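# Two robots pass a steel tube through a service window

## Task

Robot r1 begins in the work room and robot r2 in the stock room; the connecting door is locked, but a service window stands open. Take the steel tube off the wall rack in the stock room and lay it so it rests across both arms of the wall rack in the work room. Finish with the tube released and the robots backed away from it. Neither robot may tip over or be left leaning; either outcome means failure.

## Robot and tools

Robots: r1 and r2 are identical Hello Robot Stretch 4 units. Each has an omni-wheel base, a mast with a lift, an arm that telescopes straight forward, a wrist with yaw, pitch and roll joints, and a two-finger gripper. Standing height is about 1.6 m, and the base rim lies within 0.23 m of the base origin. Each carries four cameras: <name>_head_camera, <name>_head_left_camera, <name>_head_right_camera and <name>_wrist_camera, where <name> is r1 or r2.

Frames: every robot reports in its own base frame. The origin is on the floor below the base centre, x points forward, y to the left, z up. hand_pose is the point between the open fingertips, given in this frame; with all wrist joints at zero its axes line up with the base frame. Treat its printed value as approximate. base_odometry is measured from the base frame at scene start and counts wheel turns only, so slipping appears as travel. Heading runs from -3.142 to 3.142, with positive meaning left. The two robots never share a frame, so their relative placement must come from images, lidar_m or wrist_depth_mm.

execute_actions(actions, cameras): actions is a list holding one action, or empty to just read state and images. The action is an object keyed by "r1" and/or "r2". Under each key go "base", "joints", optional "pace" and optional "contact_limits"; alternatively {"end_of_arm": "enable_torque"} on its own. Everything in one action starts at once and may end at different times, and no action runs beyond 15 s.
- base: a single relative move from where the base last reported itself. {"translate_m": d} drives straight, forward positive, -2 to 2 m. {"strafe_m": d} slides sideways, left positive, -2 to 2 m. {"rotate_rad": d} turns in place, counter-clockwise (left) positive, -3.2 to 3.2 rad.
- joints: absolute targets by name, not offsets. lift_m 0 to 1.2 m; arm_m 0 to 0.55 m; wrist_yaw_rad -1.134 to 4.276 (0 straight ahead, positive turns left, 3.14 folded back, over 3.4 the arm may block it); wrist_pitch_rad -1.117 to 4.259 (0 level, 1.57 pointing down); wrist_roll_rad -1.117 to 4.259 (0 puts fingers level, positive rolls clockwise viewed from behind); gripper_m -0.038 to 0.141 m, the fingertip gap (negative makes the tips press together). Joint targets outside range are clipped and flagged; any other bad value or unknown key rejects the whole call.
- pace: "slow", "default", "fast" or "max" (base up to 0.1/0.3/0.4/0.6 m/s and 1/2/3/4 rad/s). With the lift above 0.2 the base is capped lower, down to 0.3 m/s and 1 rad/s at full height.
- contact_limits: {"arm_m": x}, x from 0 (gentlest) to 0.75 (firmest), default 0.5.
cameras lists the images wanted; null or ["all"] gives all, [] none. The pictures line gives their order.

wait(seconds 0 to 10) lets the scene run with no new command and returns state and images. zoom_image(camera, region [x0,y0,x1,y1] in pixels, at most 504 by 504) enlarges part of that camera's most recent full image. read_manual returns licence text only. finished_scene(scene) ends the scene irreversibly and reports success; call it only once the tube is resting on the rack and the robots have let go and moved away.

Result lines: base_status and joint_status describe how each commanded motion finished. "done" means reached (for the base, wheels turned the full amount even if slipping). "off_target" means it stopped short and may still push. "contact_stop_at_<key>" means it met something; the part holds, though lift, arm or wheels can go slack, so a slack lift may sag under load. "limit_stop_at_tilt" means over 6 degrees of lean; lift, arm and wheels go slack until it rights itself. "limit_stop_at_own_body" means a joint was about to hit its own robot; move it away. "torque_fault" means a wrist or gripper motor went limp; send enable_torque. on_its_own reports uncommanded things; "held at" is a held target, not the position. lidar_m gives 12 distances in 30-degree sectors starting straight ahead and going counter-clockwise (4th left, 7th behind, 10th right); "-" is nothing seen or closer than 0.25 m. wrist_depth_mm is a 7x7 grid of depths in mm from the top left. base_tilt is in degrees (forward and right positive). A difference over about 0.1 rad between turned_by_wheels and turned_by_imu signals a hit or slip. motor_effort is percent of maximum, with the peak in brackets; a load in a level gripper pulls wrist pitch effort away from zero; a firm grip shows in gripper_m effort.

Gripping: command a gap smaller than the tube's width; lower values squeeze harder and draw it toward the wrist. The gripper reading does not prove a grasp. If fingertips jam on a surface below, raise the lift. To unfold at start, send lift_m 0.4 with wrist_yaw_rad 0.

Avoid: robots touching each other (no state line reports it; any further drive after contact presses hard and can end the run), driving or turning with over 1 kg held and arm_m above 0.2, especially at fast paces, steady hard pushes or pulls with a high gripper, dropping or slamming the tube, and rolled-plus-upturned wrist poses that hit the body. If both robots share the tube, their travel can differ by up to about 3 cm per metre, which strains the load and can tip a robot. A steady wrist pitch over about 2 kg faults the motor. Loose objects may be nudged occasionally. The robot keeps its last command while you think.

Each tool is called after "Call:" by a JSON object that holds its "name" and its "arguments".

## Session

I'll start by looking at the current state and images.

Call:
{"name": "execute_actions", "arguments": {"actions": []}}

Scene clock: 0.00 s.
r1.base_odometry: x=+0.000 y=+0.000 heading=+0.000 (m, m, rad; r1's odometry frame)
r1.turned_by_wheels: +0.000 (rad since the last result)
r1.turned_by_imu: +0.000 (rad since the last result)
r1.base_tilt: forward=-0.4 right=+0.0 (deg)
r1.lidar_m: 2.32 2.51 2.56 2.69 2.19 2.58 2.34 2.16 2.22 1.89 1.57 1.59
r1.base_status: not commanded
r1.joint_positions: lift_m=+0.168 arm_m=-0.002 wrist_yaw_rad=+3.058 wrist_pitch_rad=-0.002 wrist_roll_rad=+0.019 gripper_m=+0.057
r1.joint_status: not commanded
r1.motor_effort: lift_m=+18 arm_m=+0 wrist_yaw_rad=-1 wrist_pitch_rad=-6 wrist_roll_rad=+0 gripper_m=-3 wheel_0=+1 wheel_1=+0 wheel_2=+0 (%)
r1.hand_pose: x=-0.1113 y=+0.1112 z=+0.3470 quat_wxyz=(+0.042, +0.002, +0.009, +0.999) (m; r1's base frame)
r1.wrist_depth_mm: 133 136 - - - - - / 109 137 - - - - - / 111 137 - - - - - / 134 163 - - - - - / 1921 - - - - - - / 1182 1205 192 1255 197 1182 1160 / 866 788 891 132 842 798 831
r2.base_odometry: x=+0.000 y=+0.000 heading=+0.000 (m, m, rad; r2's odometry frame)
r2.turned_by_wheels: +0.000 (rad since the last result)
r2.turned_by_imu: +0.000 (rad since the last result)
r2.base_tilt: forward=+1.2 right=+0.8 (deg)
r2.lidar_m: 2.79 2.34 2.31 1.87 1.39 1.38 1.81 2.39 2.36 2.74 2.37 2.38
r2.base_status: not commanded
r2.joint_positions: lift_m=+0.225 arm_m=-0.001 wrist_yaw_rad=+3.223 wrist_pitch_rad=+0.013 wrist_roll_rad=-0.018 gripper_m=+0.057
r2.joint_status: not commanded
r2.motor_effort: lift_m=+19 arm_m=+0 wrist_yaw_rad=+0 wrist_pitch_rad=-6 wrist_roll_rad=-1 gripper_m=-1 wheel_0=+0 wheel_1=+0 wheel_2=+1 (%)
r2.hand_pose: x=-0.1250 y=+0.0636 z=+0.3995 quat_wxyz=(-0.041, -0.006, -0.009, +0.999) (m; r2's base frame)
r2.wrist_depth_mm: - - 135 - 1983 1708 - / - - 128 - 1863 1576 1308 / - - 135 255 1921 1618 1336 / 145 139 144 - 1863 1618 1366 / 197 - - - 1921 1576 1366 / 198 1366 195 1281 195 1464 1308 / 202 878 946 - 960 917 960
pictures: r1_head_camera, r1_head_left_camera, r1_head_right_camera, r1_wrist_camera, r2_head_camera, r2_head_left_camera, r2_head_right_camera, r2_wrist_camera
Images, in order (width x height): r1_head_camera 420x560, r1_head_left_camera 420x672, r1_head_right_camera 420x672, r1_wrist_camera 616x392, r2_head_camera 420x560, r2_head_left_camera 420x672, r2_head_right_camera 420x672, r2_wrist_camera 616x392.

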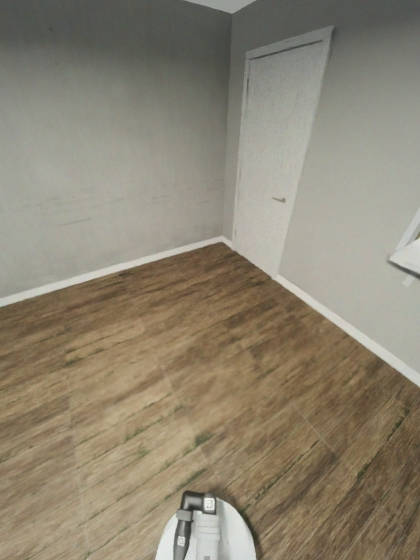

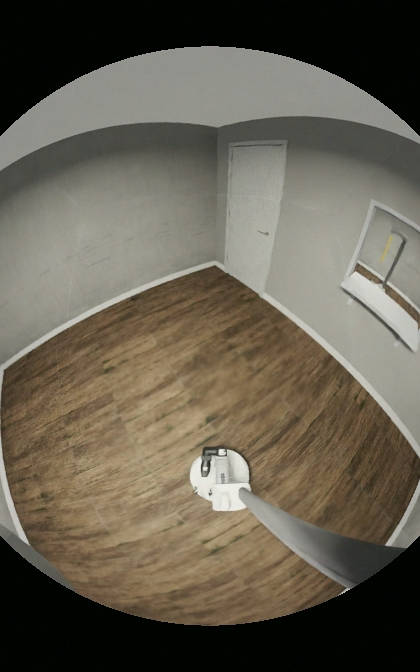

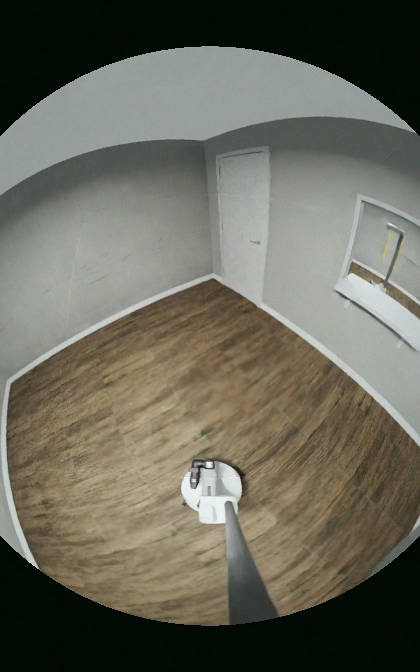

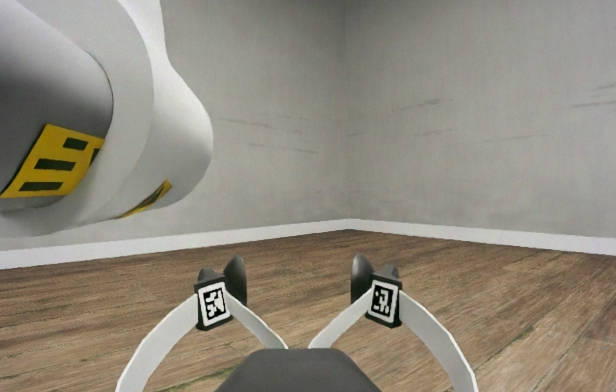

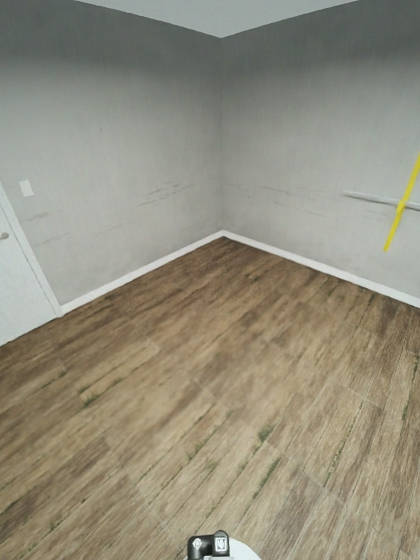

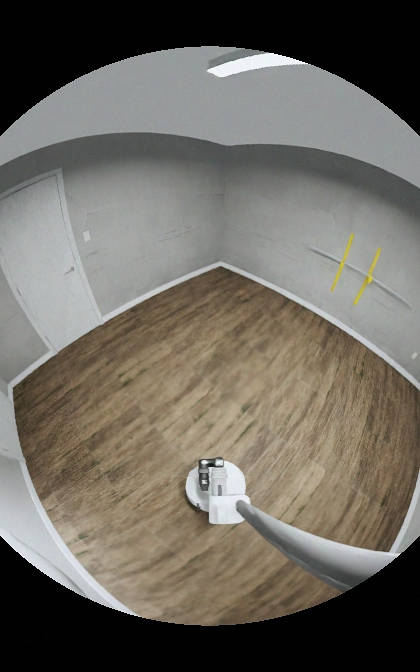

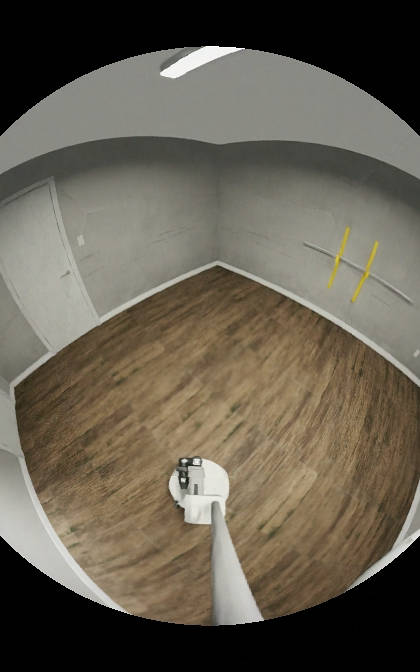

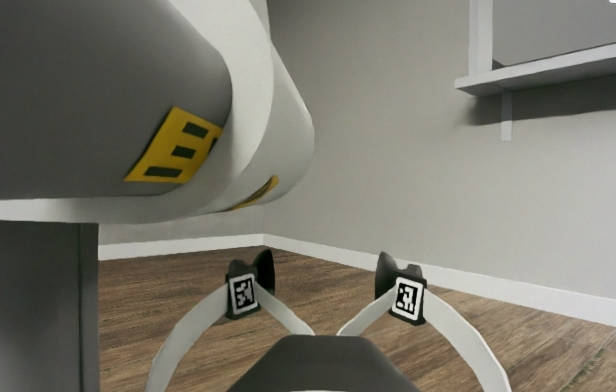

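Call:
{"name": "zoom_image", "arguments": {"camera": "r2_head_right_camera", "region": [280, 200, 420, 340]}}

Call:
{"name": "zoom_image", "arguments": {"camera": "r1_head_right_camera", "region": [300, 180, 420, 360]}}

Region (280, 200, 420, 340) of r2_head_right_camera's 420x672 image, scaled by 3.600, with more detail than that image has.

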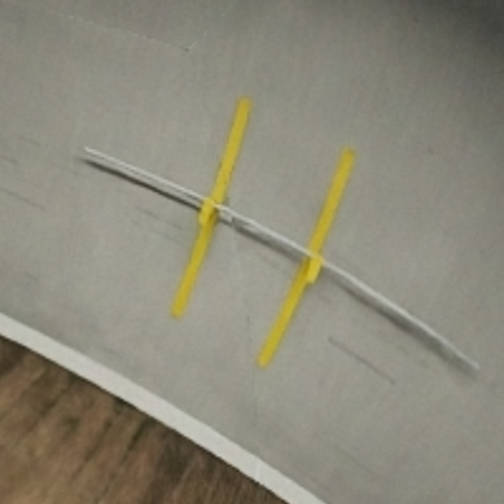

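Region (300, 180, 420, 360) of r1_head_right_camera's 420x672 image, scaled by 2.800, with more detail than that image has.

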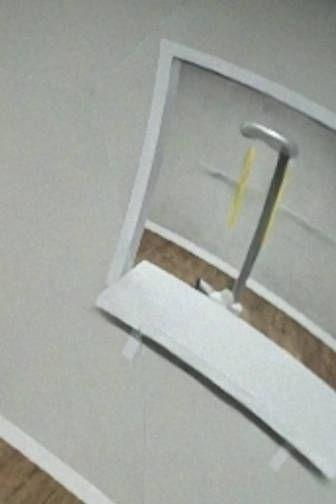

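Call:
{"name": "execute_actions", "arguments": {"actions": [{"r1": {"base": {"rotate_rad": 2.18}, "joints": {"lift_m": 0.4, "wrist_yaw_rad": 0}, "pace": "fast"}, "r2": {"base": {"rotate_rad": -0.76}, "joints": {"lift_m": 0.4, "wrist_yaw_rad": 0}, "pace": "fast"}}]}}

Scene clock: 47.93 s.
r1.base_odometry: x=+0.000 y=+0.000 heading=+2.180 (m, m, rad; r1's odometry frame)
r1.turned_by_wheels: +2.180 (rad since the last result)
r1.turned_by_imu: +2.227 (rad since the last result)
r1.base_tilt: forward=-0.5 right=+0.1 (deg)
r1.lidar_m: 2.15 2.62 2.27 2.19 2.33 1.67 1.66 1.87 2.55 2.52 2.65 2.57
r1.base_status: done
r1.joint_positions: lift_m=+0.400 arm_m=-0.002 wrist_yaw_rad=+0.001 wrist_pitch_rad=-0.002 wrist_roll_rad=+0.019 gripper_m=+0.057
r1.joint_status: all done
r1.motor_effort: lift_m=+20(22) arm_m=+1(0) wrist_yaw_rad=-2(8) wrist_pitch_rad=-6(7) wrist_roll_rad=-1(0) gripper_m=-3(3) wheel_0=-3(9) wheel_1=+0(12) wheel_2=-3(14) (%)
r1.hand_pose: x=+0.4574 y=-0.0873 z=+0.5788 quat_wxyz=(+1.000, +0.009, -0.001, +0.000) (m; r1's base frame)
r1.wrist_depth_mm: - - - - - - - / - - - - - - - / - - - - - - - / - - - - - - - / - - - - - - - / 1863 1808 192 1863 196 1808 1756 / 1308 1205 1397 132 1281 1255 1281
r2.base_odometry: x=+0.000 y=+0.000 heading=-0.759 (m, m, rad; r2's odometry frame)
r2.turned_by_wheels: -0.759 (rad since the last result)
r2.turned_by_imu: -0.762 (rad since the last result)
r2.base_tilt: forward=+1.2 right=+0.8 (deg)
r2.lidar_m: 2.38 2.82 2.46 2.29 2.21 1.66 1.45 1.45 2.29 2.38 2.47 2.66
r2.base_status: done
r2.joint_positions: lift_m=+0.400 arm_m=-0.001 wrist_yaw_rad=+0.001 wrist_pitch_rad=+0.013 wrist_roll_rad=-0.018 gripper_m=+0.057
r2.joint_status: all done
r2.motor_effort: lift_m=+23(25) arm_m=+0(0) wrist_yaw_rad=-1(10) wrist_pitch_rad=-10(9) wrist_roll_rad=-1(1) gripper_m=-3(3) wheel_0=+2(9) wheel_1=+3(11) wheel_2=+2(10) (%)
r2.hand_pose: x=+0.4582 y=-0.0873 z=+0.5743 quat_wxyz=(+1.000, -0.009, +0.006, +0.000) (m; r2's base frame)
r2.wrist_depth_mm: - - - - - - - / - - - - - - - / - - - - - - - / - - - - - - - / - - - - - - - / 1808 1863 195 1708 196 1863 1921 / 1229 1182 1281 - 1308 1255 1308
pictures: r1_head_camera, r1_head_left_camera, r1_head_right_camera, r1_wrist_camera, r2_head_camera, r2_head_left_camera, r2_head_right_camera, r2_wrist_camera
Images, in order (width x height): r1_head_camera 420x560, r1_head_left_camera 420x672, r1_head_right_camera 420x672, r1_wrist_camera 616x392, r2_head_camera 420x560, r2_head_left_camera 420x672, r2_head_right_camera 420x672, r2_wrist_camera 616x392.

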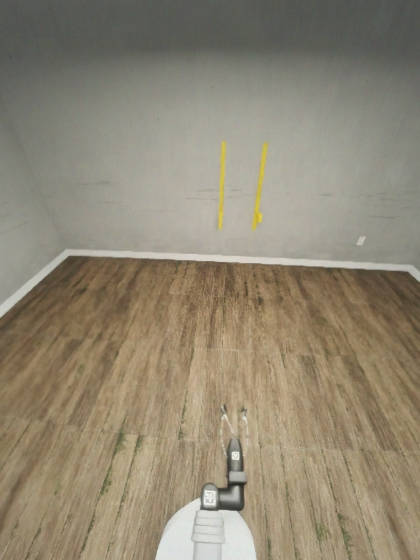

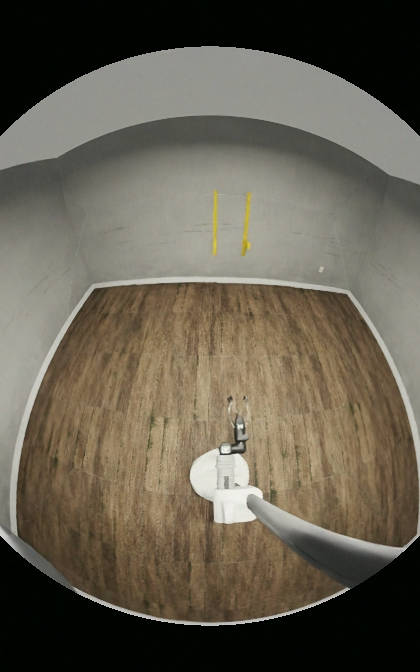

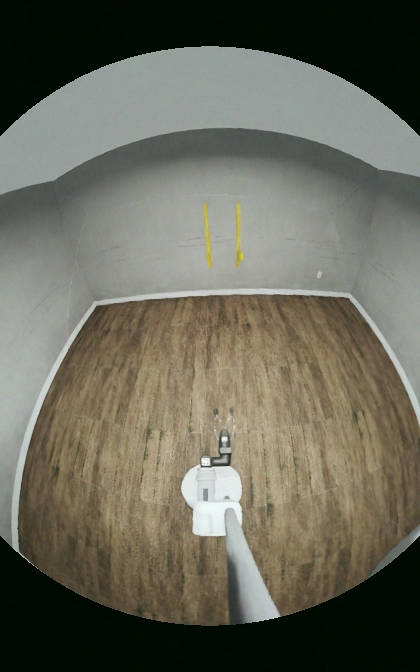

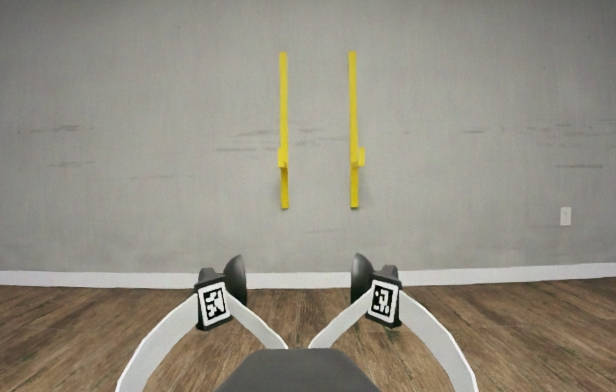

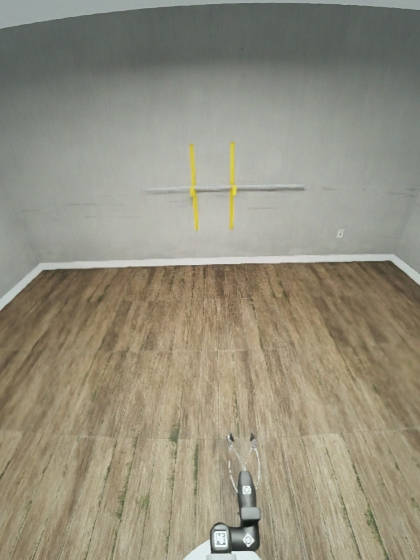

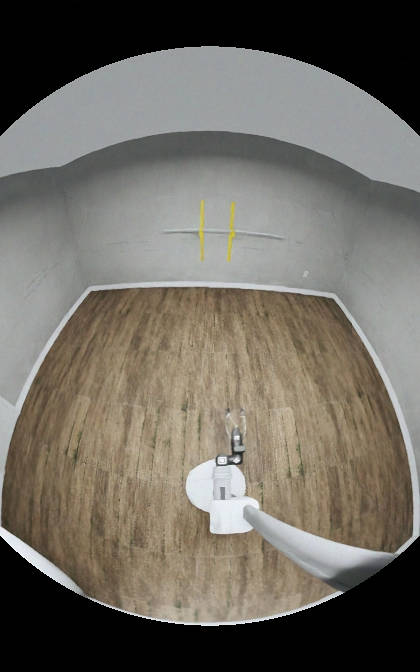

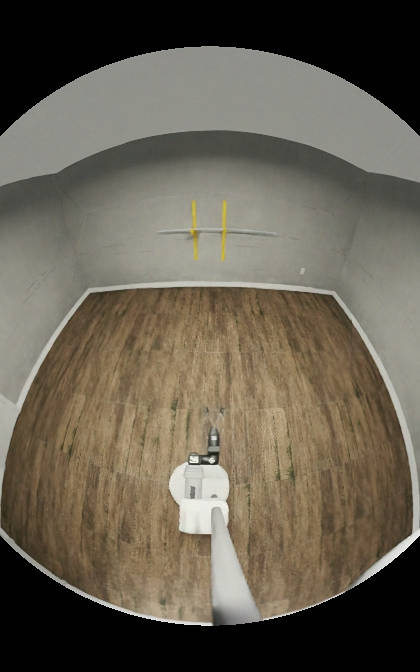

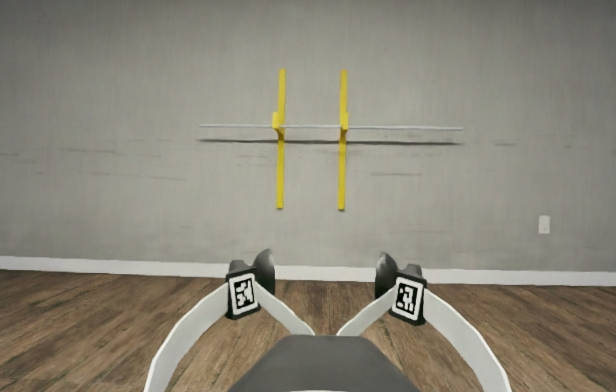

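Call:
{"name": "zoom_image", "arguments": {"camera": "r2_wrist_camera", "region": [180, 50, 480, 230]}}

Call:
{"name": "zoom_image", "arguments": {"camera": "r1_wrist_camera", "region": [240, 40, 420, 220]}}

Call:
{"name": "zoom_image", "arguments": {"camera": "r2_head_camera", "region": [130, 130, 320, 250]}}

Region (180, 50, 480, 230) of r2_wrist_camera's 616x392 image, scaled by 1.680; it fills the top 302 rows of this view, and the rest is white.

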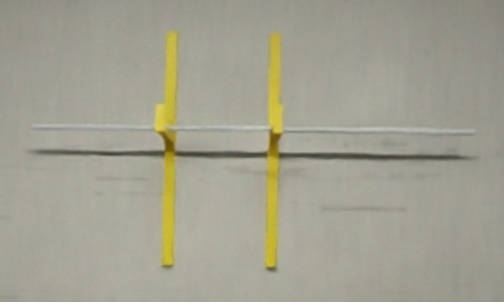

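Region (240, 40, 420, 220) of r1_wrist_camera's 616x392 image, scaled by 2.800.

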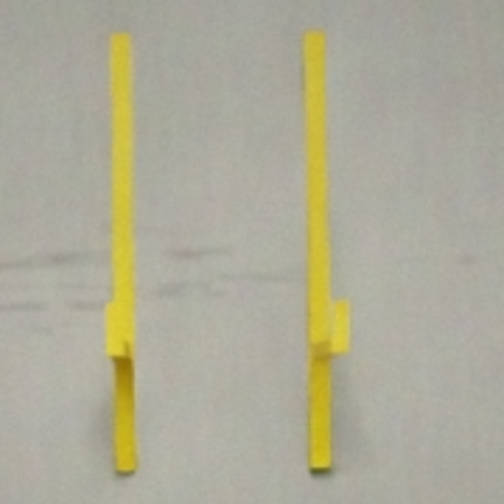

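Region (130, 130, 320, 250) of r2_head_camera's 420x560 image, scaled by 2.653, with more detail than that image has; it fills the top 318 rows of this view, and the rest is white.

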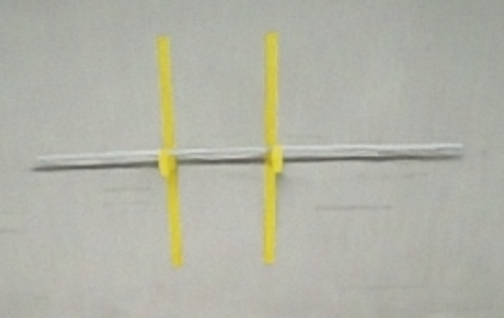

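Call:
{"name": "execute_actions", "arguments": {"actions": [{"r1": {"base": {"rotate_rad": 3.034}, "pace": "default"}, "r2": {"base": {"translate_m": 1.6}, "joints": {"lift_m": 0.95, "gripper_m": 0.1}, "pace": "max"}}]}}

Scene clock: 172.47 s.
r1.base_odometry: x=+0.000 y=+0.000 heading=-1.070 (m, m, rad; r1's odometry frame)
r1.turned_by_wheels: +3.034 (rad since the last result)
r1.turned_by_imu: +3.100 (rad since the last result)
r1.base_tilt: forward=-0.6 right=+0.0 (deg)
r1.lidar_m: 1.58 1.62 2.30 2.53 2.61 2.67 2.48 2.57 2.34 2.16 2.24 1.90
r1.base_status: done
r1.joint_positions: lift_m=+0.400 arm_m=-0.002 wrist_yaw_rad=+0.000 wrist_pitch_rad=-0.002 wrist_roll_rad=+0.019 gripper_m=+0.057
r1.joint_status: not commanded
r1.motor_effort: lift_m=+20(21) arm_m=+0(0) wrist_yaw_rad=-1(1) wrist_pitch_rad=-6(6) wrist_roll_rad=-1(1) gripper_m=-5(6) wheel_0=-2(9) wheel_1=-1(9) wheel_2=-3(9) (%)
r1.hand_pose: x=+0.4574 y=-0.0874 z=+0.5788 quat_wxyz=(+1.000, +0.009, -0.001, +0.000) (m; r1's base frame)
r1.wrist_depth_mm: 1464 1499 - - 1576 1618 1618 / 1430 1464 - - 1576 1618 1661 / 1464 1499 1499 1537 1618 1661 1708 / 1464 1499 1499 1576 1537 1661 1708 / 1464 1499 1537 1576 1576 1661 1661 / 1464 1499 191 1576 196 1618 1661 / 1366 1205 1366 132 1308 1229 1308
r2.base_odometry: x=+1.161 y=-1.101 heading=-0.759 (m, m, rad; r2's odometry frame)
r2.turned_by_wheels: +0.000 (rad since the last result)
r2.turned_by_imu: -0.003 (rad since the last result)
r2.base_tilt: forward=+1.2 right=+0.7 (deg)
r2.lidar_m: 0.77 0.98 1.58 2.35 2.43 3.31 3.23 3.36 2.48 2.40 1.55 0.78
r2.base_status: done
r2.joint_positions: lift_m=+0.950 arm_m=-0.001 wrist_yaw_rad=+0.000 wrist_pitch_rad=+0.012 wrist_roll_rad=-0.018 gripper_m=+0.100
r2.joint_status: all done
r2.motor_effort: lift_m=+23(25) arm_m=+0(0) wrist_yaw_rad=+0(1) wrist_pitch_rad=-8(9) wrist_roll_rad=-1(1) gripper_m=+0(2) wheel_0=+0(8) wheel_1=+1(10) wheel_2=+2(16) (%)
r2.hand_pose: x=+0.4581 y=-0.0874 z=+1.1243 quat_wxyz=(+1.000, -0.009, +0.006, +0.000) (m; r2's base frame)
r2.wrist_depth_mm: 891 904 878 878 854 854 842 / 891 878 866 866 866 854 842 / 891 878 878 878 854 854 842 / 904 904 891 878 891 854 842 / 904 904 891 891 878 854 866 / 917 904 201 878 549 866 866 / 904 904 891 - 878 854 878
pictures: r1_head_camera, r1_head_left_camera, r1_head_right_camera, r1_wrist_camera, r2_head_camera, r2_head_left_camera, r2_head_right_camera, r2_wrist_camera
Images, in order (width x height): r1_head_camera 420x560, r1_head_left_camera 420x672, r1_head_right_camera 420x672, r1_wrist_camera 616x392, r2_head_camera 420x560, r2_head_left_camera 420x672, r2_head_right_camera 420x672, r2_wrist_camera 616x392.

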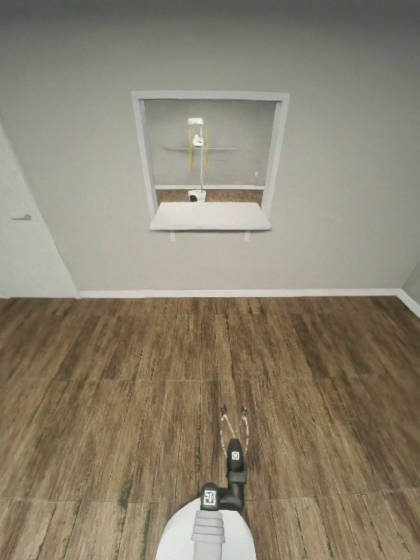

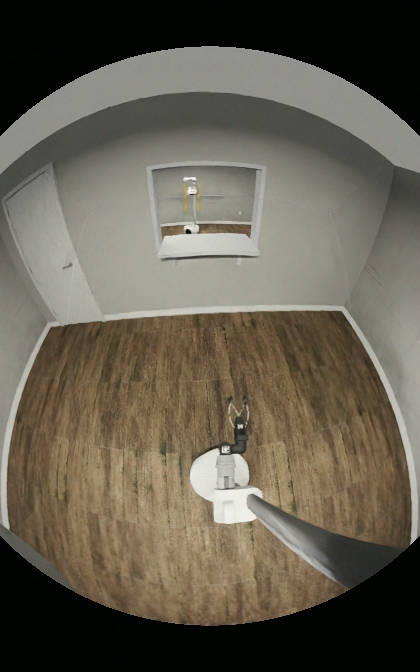

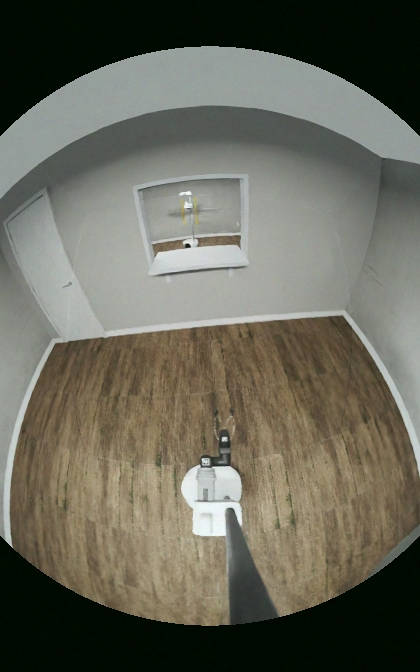

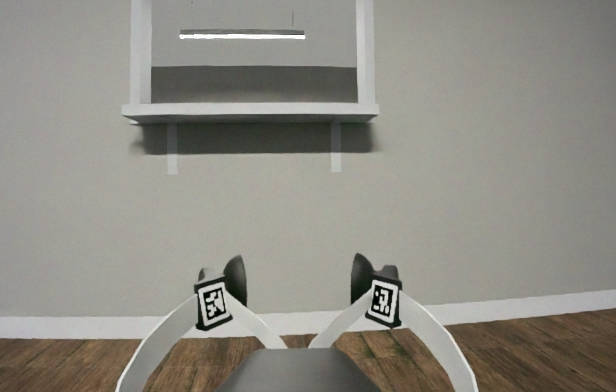

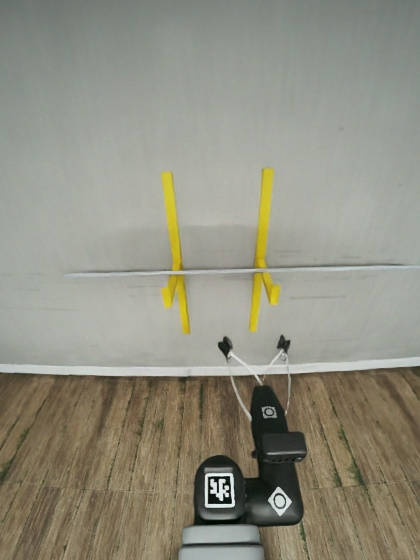

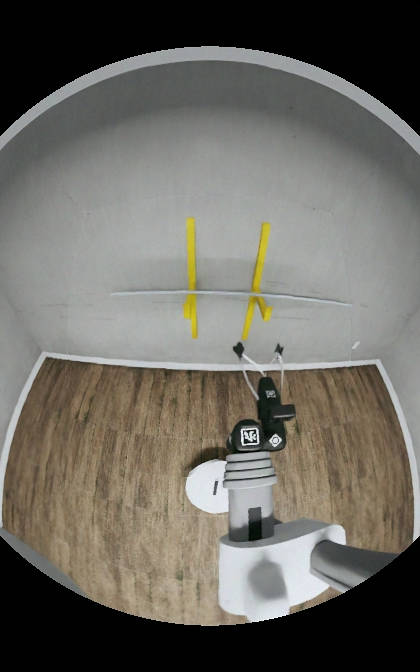

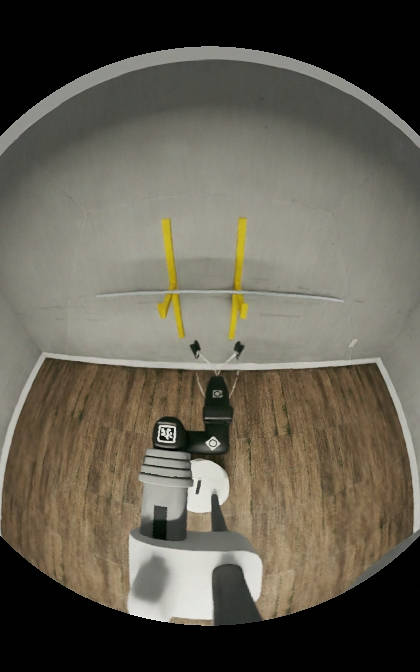

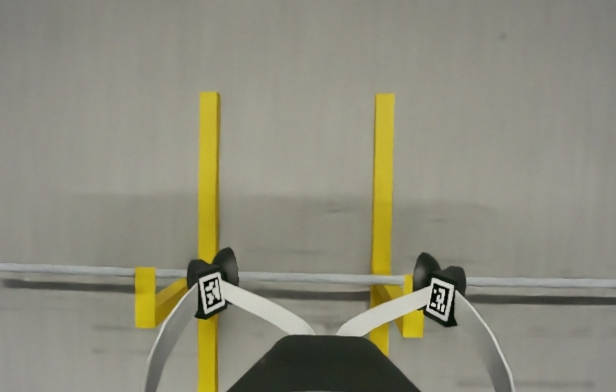

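Call:
{"name": "zoom_image", "arguments": {"camera": "r2_head_right_camera", "region": [80, 250, 230, 370]}}

Call:
{"name": "zoom_image", "arguments": {"camera": "r2_head_right_camera", "region": [210, 250, 360, 370]}}

Call:
{"name": "zoom_image", "arguments": {"camera": "r2_head_camera", "region": [140, 230, 310, 370]}}

Region (80, 250, 230, 370) of r2_head_right_camera's 420x672 image, scaled by 3.360, with more detail than that image has; it fills the top 403 rows of this view, and the rest is white.

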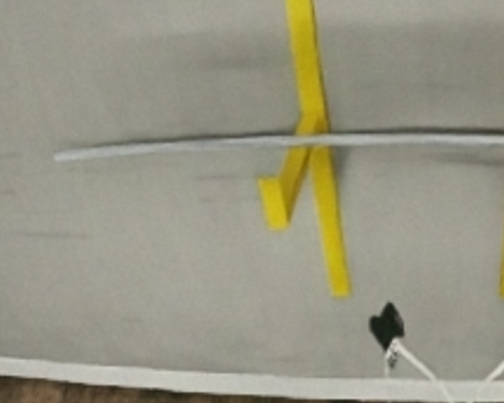

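Region (210, 250, 360, 370) of r2_head_right_camera's 420x672 image, scaled by 3.360, with more detail than that image has; it fills the top 403 rows of this view, and the rest is white.

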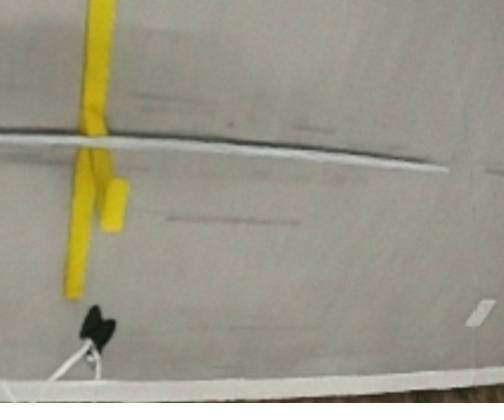

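Region (140, 230, 310, 370) of r2_head_camera's 420x560 image, scaled by 2.965, with more detail than that image has; it fills the top 415 rows of this view, and the rest is white.

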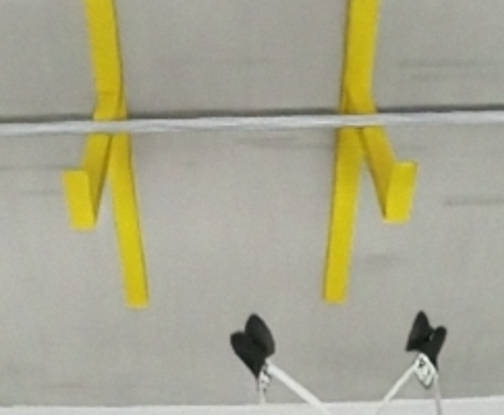

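Call:
{"name": "execute_actions", "arguments": {"actions": [{"r1": {"base": {"rotate_rad": 1.646}, "joints": {"wrist_roll_rad": 1.571}, "pace": "fast"}, "r2": {"base": {"strafe_m": -0.046}, "joints": {"wrist_roll_rad": 1.571, "wrist_pitch_rad": 0.45}, "pace": "default"}}]}}

Scene clock: 294.23 s.
r1.base_odometry: x=+0.000 y=+0.000 heading=+0.576 (m, m, rad; r1's odometry frame)
r1.turned_by_wheels: +1.646 (rad since the last result)
r1.turned_by_imu: +1.681 (rad since the last result)
r1.base_tilt: forward=-0.6 right=+0.0 (deg)
r1.lidar_m: 2.51 2.60 2.60 2.20 2.61 2.30 2.21 2.29 1.64 1.56 1.84 2.55
r1.base_status: done
r1.joint_positions: lift_m=+0.400 arm_m=-0.002 wrist_yaw_rad=+0.000 wrist_pitch_rad=-0.002 wrist_roll_rad=+1.571 gripper_m=+0.057
r1.joint_status: all done
r1.motor_effort: lift_m=+20(19) arm_m=+0(0) wrist_yaw_rad=-1(2) wrist_pitch_rad=-6(5) wrist_roll_rad=+0(6) gripper_m=-2(4) wheel_0=-2(11) wheel_1=+0(14) wheel_2=-2(13) (%)
r1.hand_pose: x=+0.4574 y=-0.0873 z=+0.5788 quat_wxyz=(+0.707, +0.707, -0.001, +0.001) (m; r1's base frame)
r1.wrist_depth_mm: - - - - - 1138 842 / - - - - - 1160 820 / - - - - - 1182 809 / - - - - - 1138 798 / - - - - 1921 1160 798 / - - 189 - 195 1118 809 / - - - 133 - 991 831
r2.base_odometry: x=+1.129 y=-1.135 heading=-0.759 (m, m, rad; r2's odometry frame)
r2.turned_by_wheels: +0.000 (rad since the last result)
r2.turned_by_imu: -0.001 (rad since the last result)
r2.base_tilt: forward=+1.3 right=+0.7 (deg)
r2.lidar_m: 0.79 0.79 1.59 2.39 2.50 3.31 3.24 3.31 2.42 2.34 1.55 0.98
r2.base_status: done
r2.joint_positions: lift_m=+0.950 arm_m=-0.001 wrist_yaw_rad=+0.000 wrist_pitch_rad=+0.452 wrist_roll_rad=+1.571 gripper_m=+0.100
r2.joint_status: all done
r2.motor_effort: lift_m=+22(22) arm_m=+0(0) wrist_yaw_rad=+0(0) wrist_pitch_rad=-5(1) wrist_roll_rad=+0(6) gripper_m=+0(1) wheel_0=+0(11) wheel_1=-1(9) wheel_2=+0(1) (%)
r2.hand_pose: x=+0.4292 y=-0.0874 z=+1.0020 quat_wxyz=(+0.689, +0.689, +0.158, -0.158) (m; r2's base frame)
r2.wrist_depth_mm: 732 788 866 946 1060 1160 1042 / 741 798 891 931 1078 1160 1060 / 732 798 842 960 1060 1182 1042 / 732 798 854 960 1078 1182 1042 / 732 798 842 960 1042 1182 1042 / 732 809 200 946 1008 1182 1060 / 741 778 842 - 1098 1182 1060
pictures: r1_head_camera, r1_head_left_camera, r1_head_right_camera, r1_wrist_camera, r2_head_camera, r2_head_left_camera, r2_head_right_camera, r2_wrist_camera
Images, in order (width x height): r1_head_camera 420x560, r1_head_left_camera 420x672, r1_head_right_camera 420x672, r1_wrist_camera 616x392, r2_head_camera 420x560, r2_head_left_camera 420x672, r2_head_right_camera 420x672, r2_wrist_camera 616x392.

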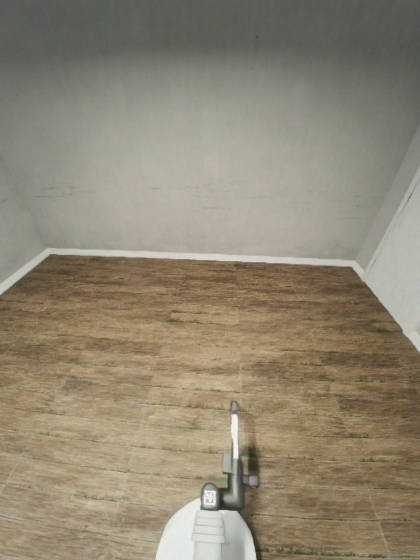

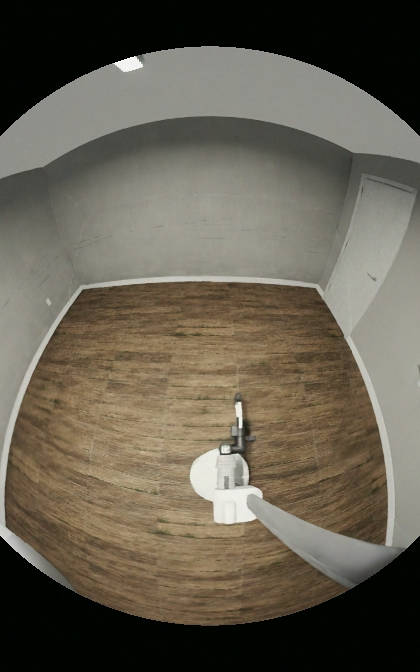

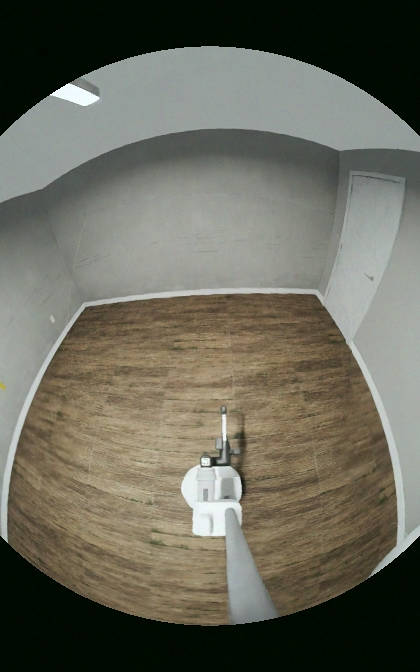

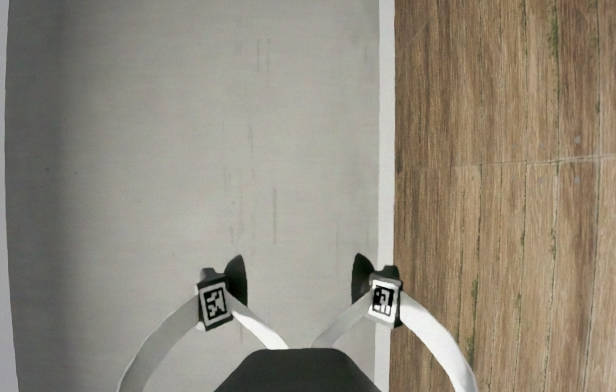

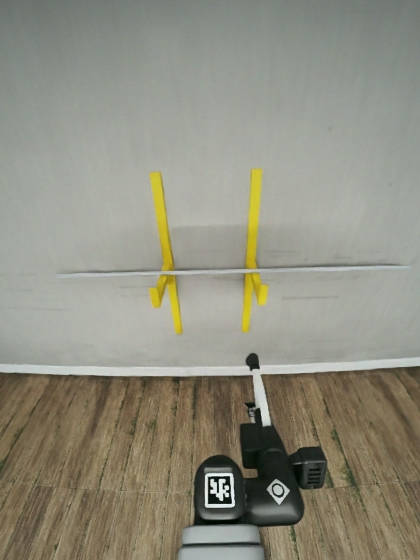

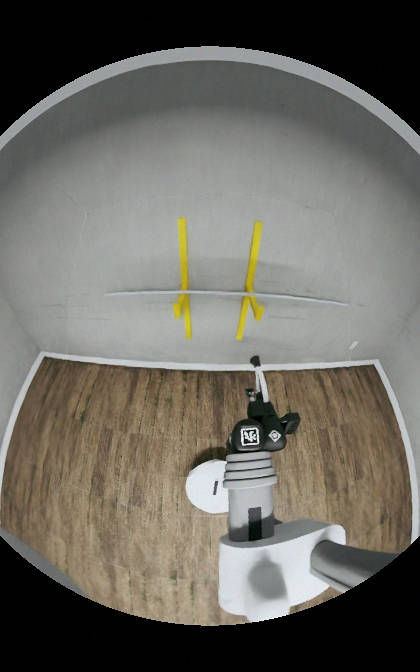

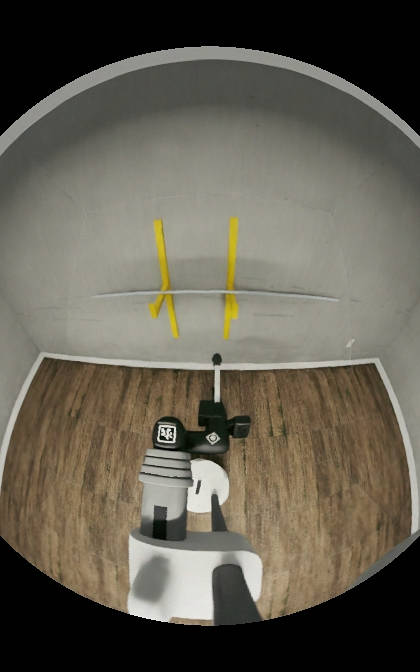

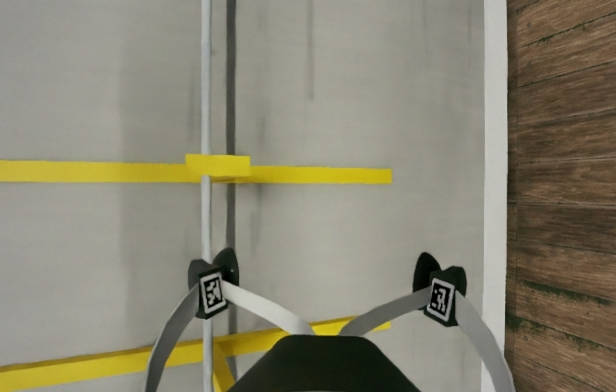

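Call:
{"name": "execute_actions", "arguments": {"actions": [{"r1": {"base": {"translate_m": -0.55}, "pace": "max"}, "r2": {"base": {"translate_m": 0.42}, "pace": "fast"}}], "cameras": ["r2_head_camera", "r2_head_right_camera", "r2_wrist_camera"]}}

Scene clock: 320.20 s.
r1.base_odometry: x=-0.461 y=-0.299 heading=+0.576 (m, m, rad; r1's odometry frame)
r1.turned_by_wheels: +0.000 (rad since the last result)
r1.turned_by_imu: -0.003 (rad since the last result)
r1.base_tilt: forward=-0.7 right=-0.1 (deg)
r1.lidar_m: 3.07 3.17 2.39 2.23 2.36 1.73 1.65 1.71 1.84 1.57 1.65 2.54
r1.base_status: done
r1.joint_positions: lift_m=+0.400 arm_m=-0.002 wrist_yaw_rad=+0.000 wrist_pitch_rad=-0.002 wrist_roll_rad=+1.571 gripper_m=+0.057
r1.joint_status: not commanded
r1.motor_effort: lift_m=+20(20) arm_m=+0(0) wrist_yaw_rad=-1(2) wrist_pitch_rad=-6(6) wrist_roll_rad=+0(0) gripper_m=-3(4) wheel_0=+0(10) wheel_1=+0(9) wheel_2=-1(16) (%)
r1.hand_pose: x=+0.4574 y=-0.0874 z=+0.5788 quat_wxyz=(+0.707, +0.707, -0.001, +0.001) (m; r1's base frame)
r1.wrist_depth_mm: - - - - - 1138 831 / - - - - - 1138 809 / - - - - - 1160 798 / - - - - - 1138 798 / - - - - 1921 1138 809 / - - 189 - 193 1138 820 / - - - 133 - 976 820
r2.base_odometry: x=+1.434 y=-1.424 heading=-0.759 (m, m, rad; r2's odometry frame)
r2.turned_by_wheels: +0.000 (rad since the last result)
r2.turned_by_imu: -0.002 (rad since the last result)
r2.base_tilt: forward=+1.2 right=+0.8 (deg)
r2.lidar_m: 0.53 0.39 0.73 2.39 2.47 3.41 3.69 3.30 2.45 2.36 0.77 0.38
r2.base_status: done
r2.joint_positions: lift_m=+0.950 arm_m=-0.001 wrist_yaw_rad=+0.000 wrist_pitch_rad=+0.452 wrist_roll_rad=+1.571 gripper_m=+0.100
r2.joint_status: not commanded
r2.motor_effort: lift_m=+22(21) arm_m=+0(0) wrist_yaw_rad=+0(0) wrist_pitch_rad=-5(5) wrist_roll_rad=+0(1) gripper_m=-1(1) wheel_0=+0(5) wheel_1=+2(8) wheel_2=+0(17) (%)
r2.hand_pose: x=+0.4292 y=-0.0874 z=+1.0020 quat_wxyz=(+0.689, +0.689, +0.158, -0.158) (m; r2's base frame)
r2.wrist_depth_mm: 389 418 459 504 554 627 707 / 387 415 459 146 159 627 707 / 373 404 436 281 183 627 723 / 392 418 462 500 554 627 741 / 389 421 449 508 559 640 741 / 392 424 199 508 535 640 732 / 392 415 459 - 580 634 732
pictures: r2_head_camera, r2_head_right_camera, r2_wrist_camera
Images, in order (width x height): r2_head_camera 420x560, r2_head_right_camera 420x672, r2_wrist_camera 616x392.

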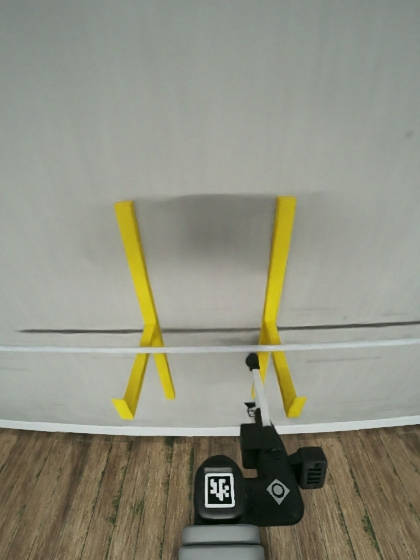

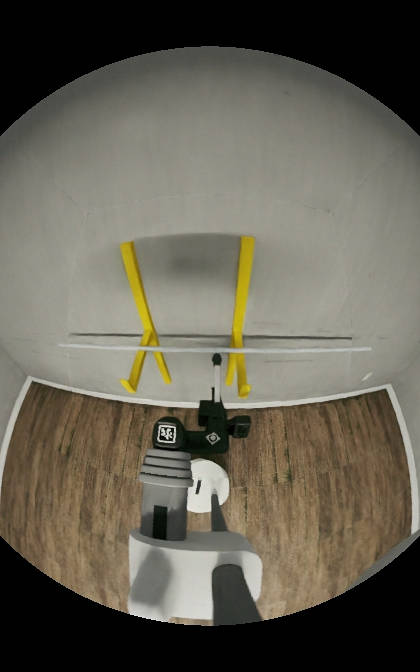

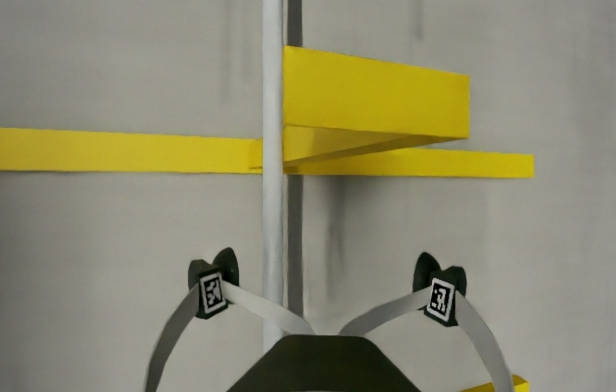

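Call:
{"name": "zoom_image", "arguments": {"camera": "r2_head_right_camera", "region": [40, 310, 140, 380]}}

Call:
{"name": "zoom_image", "arguments": {"camera": "r2_head_right_camera", "region": [300, 310, 400, 380]}}

Call:
{"name": "zoom_image", "arguments": {"camera": "r2_head_right_camera", "region": [110, 310, 270, 420]}}

Region (40, 310, 140, 380) of r2_head_right_camera's 420x672 image, scaled by 5.040, with more detail than that image has; it fills the top 353 rows of this view, and the rest is white.

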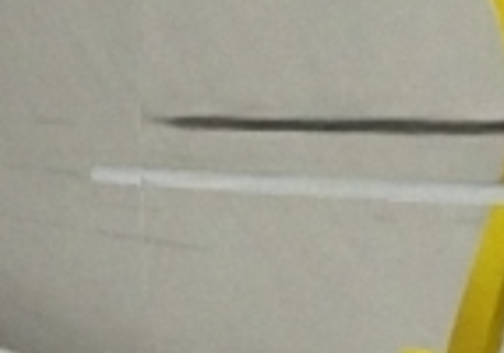

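Region (300, 310, 400, 380) of r2_head_right_camera's 420x672 image, scaled by 5.040, with more detail than that image has; it fills the top 353 rows of this view, and the rest is white.

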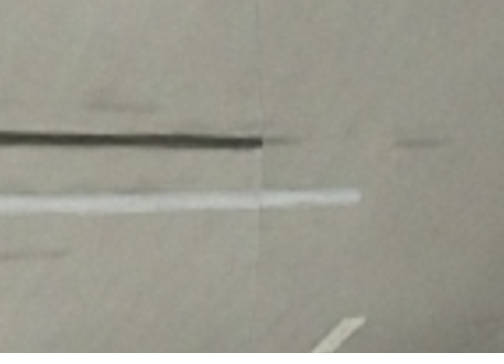

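Region (110, 310, 270, 420) of r2_head_right_camera's 420x672 image, scaled by 3.150, with more detail than that image has; it fills the top 346 rows of this view, and the rest is white.

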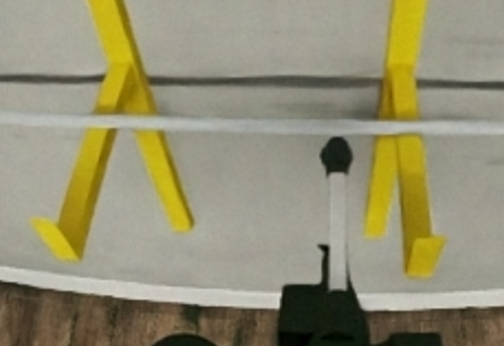

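Call:
{"name": "execute_actions", "arguments": {"actions": [{"r1": {"joints": {"gripper_m": 0.09}, "pace": "fast"}, "r2": {"joints": {"arm_m": 0.107, "gripper_m": 0.075}, "contact_limits": {"arm_m": 0.2}, "pace": "default"}}], "cameras": ["r2_head_camera", "r2_head_right_camera", "r2_wrist_camera"]}}

Scene clock: 382.77 s.
r1.base_odometry: x=-0.461 y=-0.299 heading=+0.576 (m, m, rad; r1's odometry frame)
r1.turned_by_wheels: +0.000 (rad since the last result)
r1.turned_by_imu: -0.002 (rad since the last result)
r1.base_tilt: forward=-0.6 right=-0.1 (deg)
r1.lidar_m: 3.07 3.22 2.38 2.25 2.33 1.73 1.65 1.68 1.84 1.58 1.64 2.56
r1.base_status: not commanded
r1.joint_positions: lift_m=+0.400 arm_m=-0.002 wrist_yaw_rad=+0.000 wrist_pitch_rad=-0.002 wrist_roll_rad=+1.571 gripper_m=+0.090
r1.joint_status: all done
r1.motor_effort: lift_m=+20(20) arm_m=+0(0) wrist_yaw_rad=+0(1) wrist_pitch_rad=-6(6) wrist_roll_rad=+0(1) gripper_m=-3(1) wheel_0=-1(1) wheel_1=+1(1) wheel_2=-1(1) (%)
r1.hand_pose: x=+0.4574 y=-0.0874 z=+0.5788 quat_wxyz=(+0.707, +0.707, -0.001, +0.001) (m; r1's base frame)
r1.wrist_depth_mm: - - - - - 1138 842 / - - - - - 1118 820 / - - - - - 1160 798 / - - - - - 1160 798 / - - - - 1921 1138 798 / - - 212 - 201 1118 820 / - - - 133 - 1025 809
r2.base_odometry: x=+1.434 y=-1.424 heading=-0.759 (m, m, rad; r2's odometry frame)
r2.turned_by_wheels: +0.000 (rad since the last result)
r2.turned_by_imu: -0.001 (rad since the last result)
r2.base_tilt: forward=+1.3 right=+0.8 (deg)
r2.lidar_m: 0.52 0.41 0.78 2.38 2.50 3.41 3.70 3.29 2.43 2.35 0.76 0.39
r2.base_status: not commanded
r2.joint_positions: lift_m=+0.950 arm_m=+0.105 wrist_yaw_rad=+0.000 wrist_pitch_rad=+0.452 wrist_roll_rad=+1.571 gripper_m=+0.075
r2.joint_status: all done
r2.motor_effort: lift_m=+22(22) arm_m=+10(11) wrist_yaw_rad=+0(0) wrist_pitch_rad=-5(4) wrist_roll_rad=+0(0) gripper_m=+0(3) wheel_0=+1(1) wheel_1=+2(2) wheel_2=+0(0) (%)
r2.contact_limits: arm_m 0.2
r2.hand_pose: x=+0.5357 y=-0.0874 z=+1.0020 quat_wxyz=(+0.689, +0.689, +0.158, -0.158) (m; r2's base frame)
r2.wrist_depth_mm: 300 322 353 377 430 473 - / 298 324 355 375 189 132 - / 278 297 330 278 200 430 530 / 300 325 357 379 433 496 549 / 301 325 347 382 433 492 554 / 301 325 196 377 211 496 559 / 303 324 351 - 449 480 564
pictures: r2_head_camera, r2_head_right_camera, r2_wrist_camera
Images, in order (width x height): r2_head_camera 420x560, r2_head_right_camera 420x672, r2_wrist_camera 616x392.

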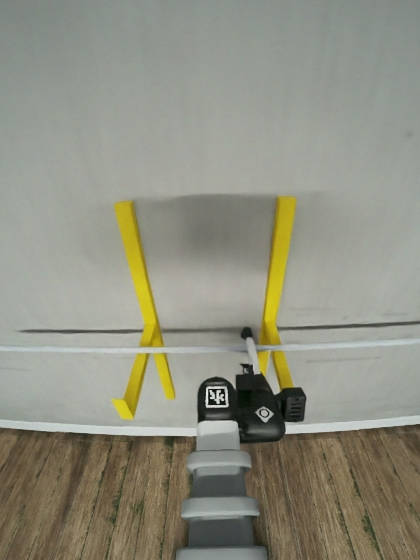

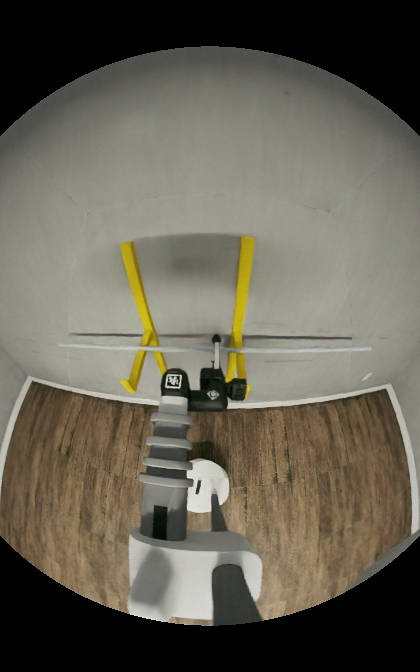

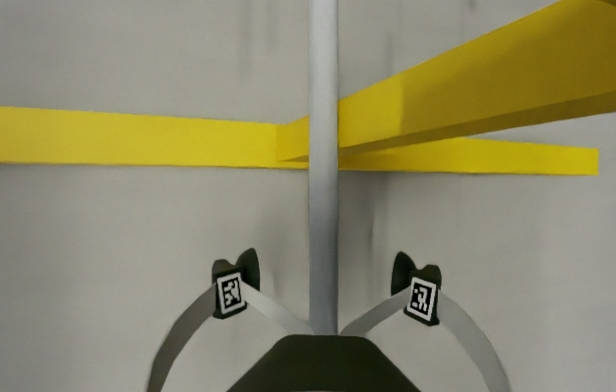

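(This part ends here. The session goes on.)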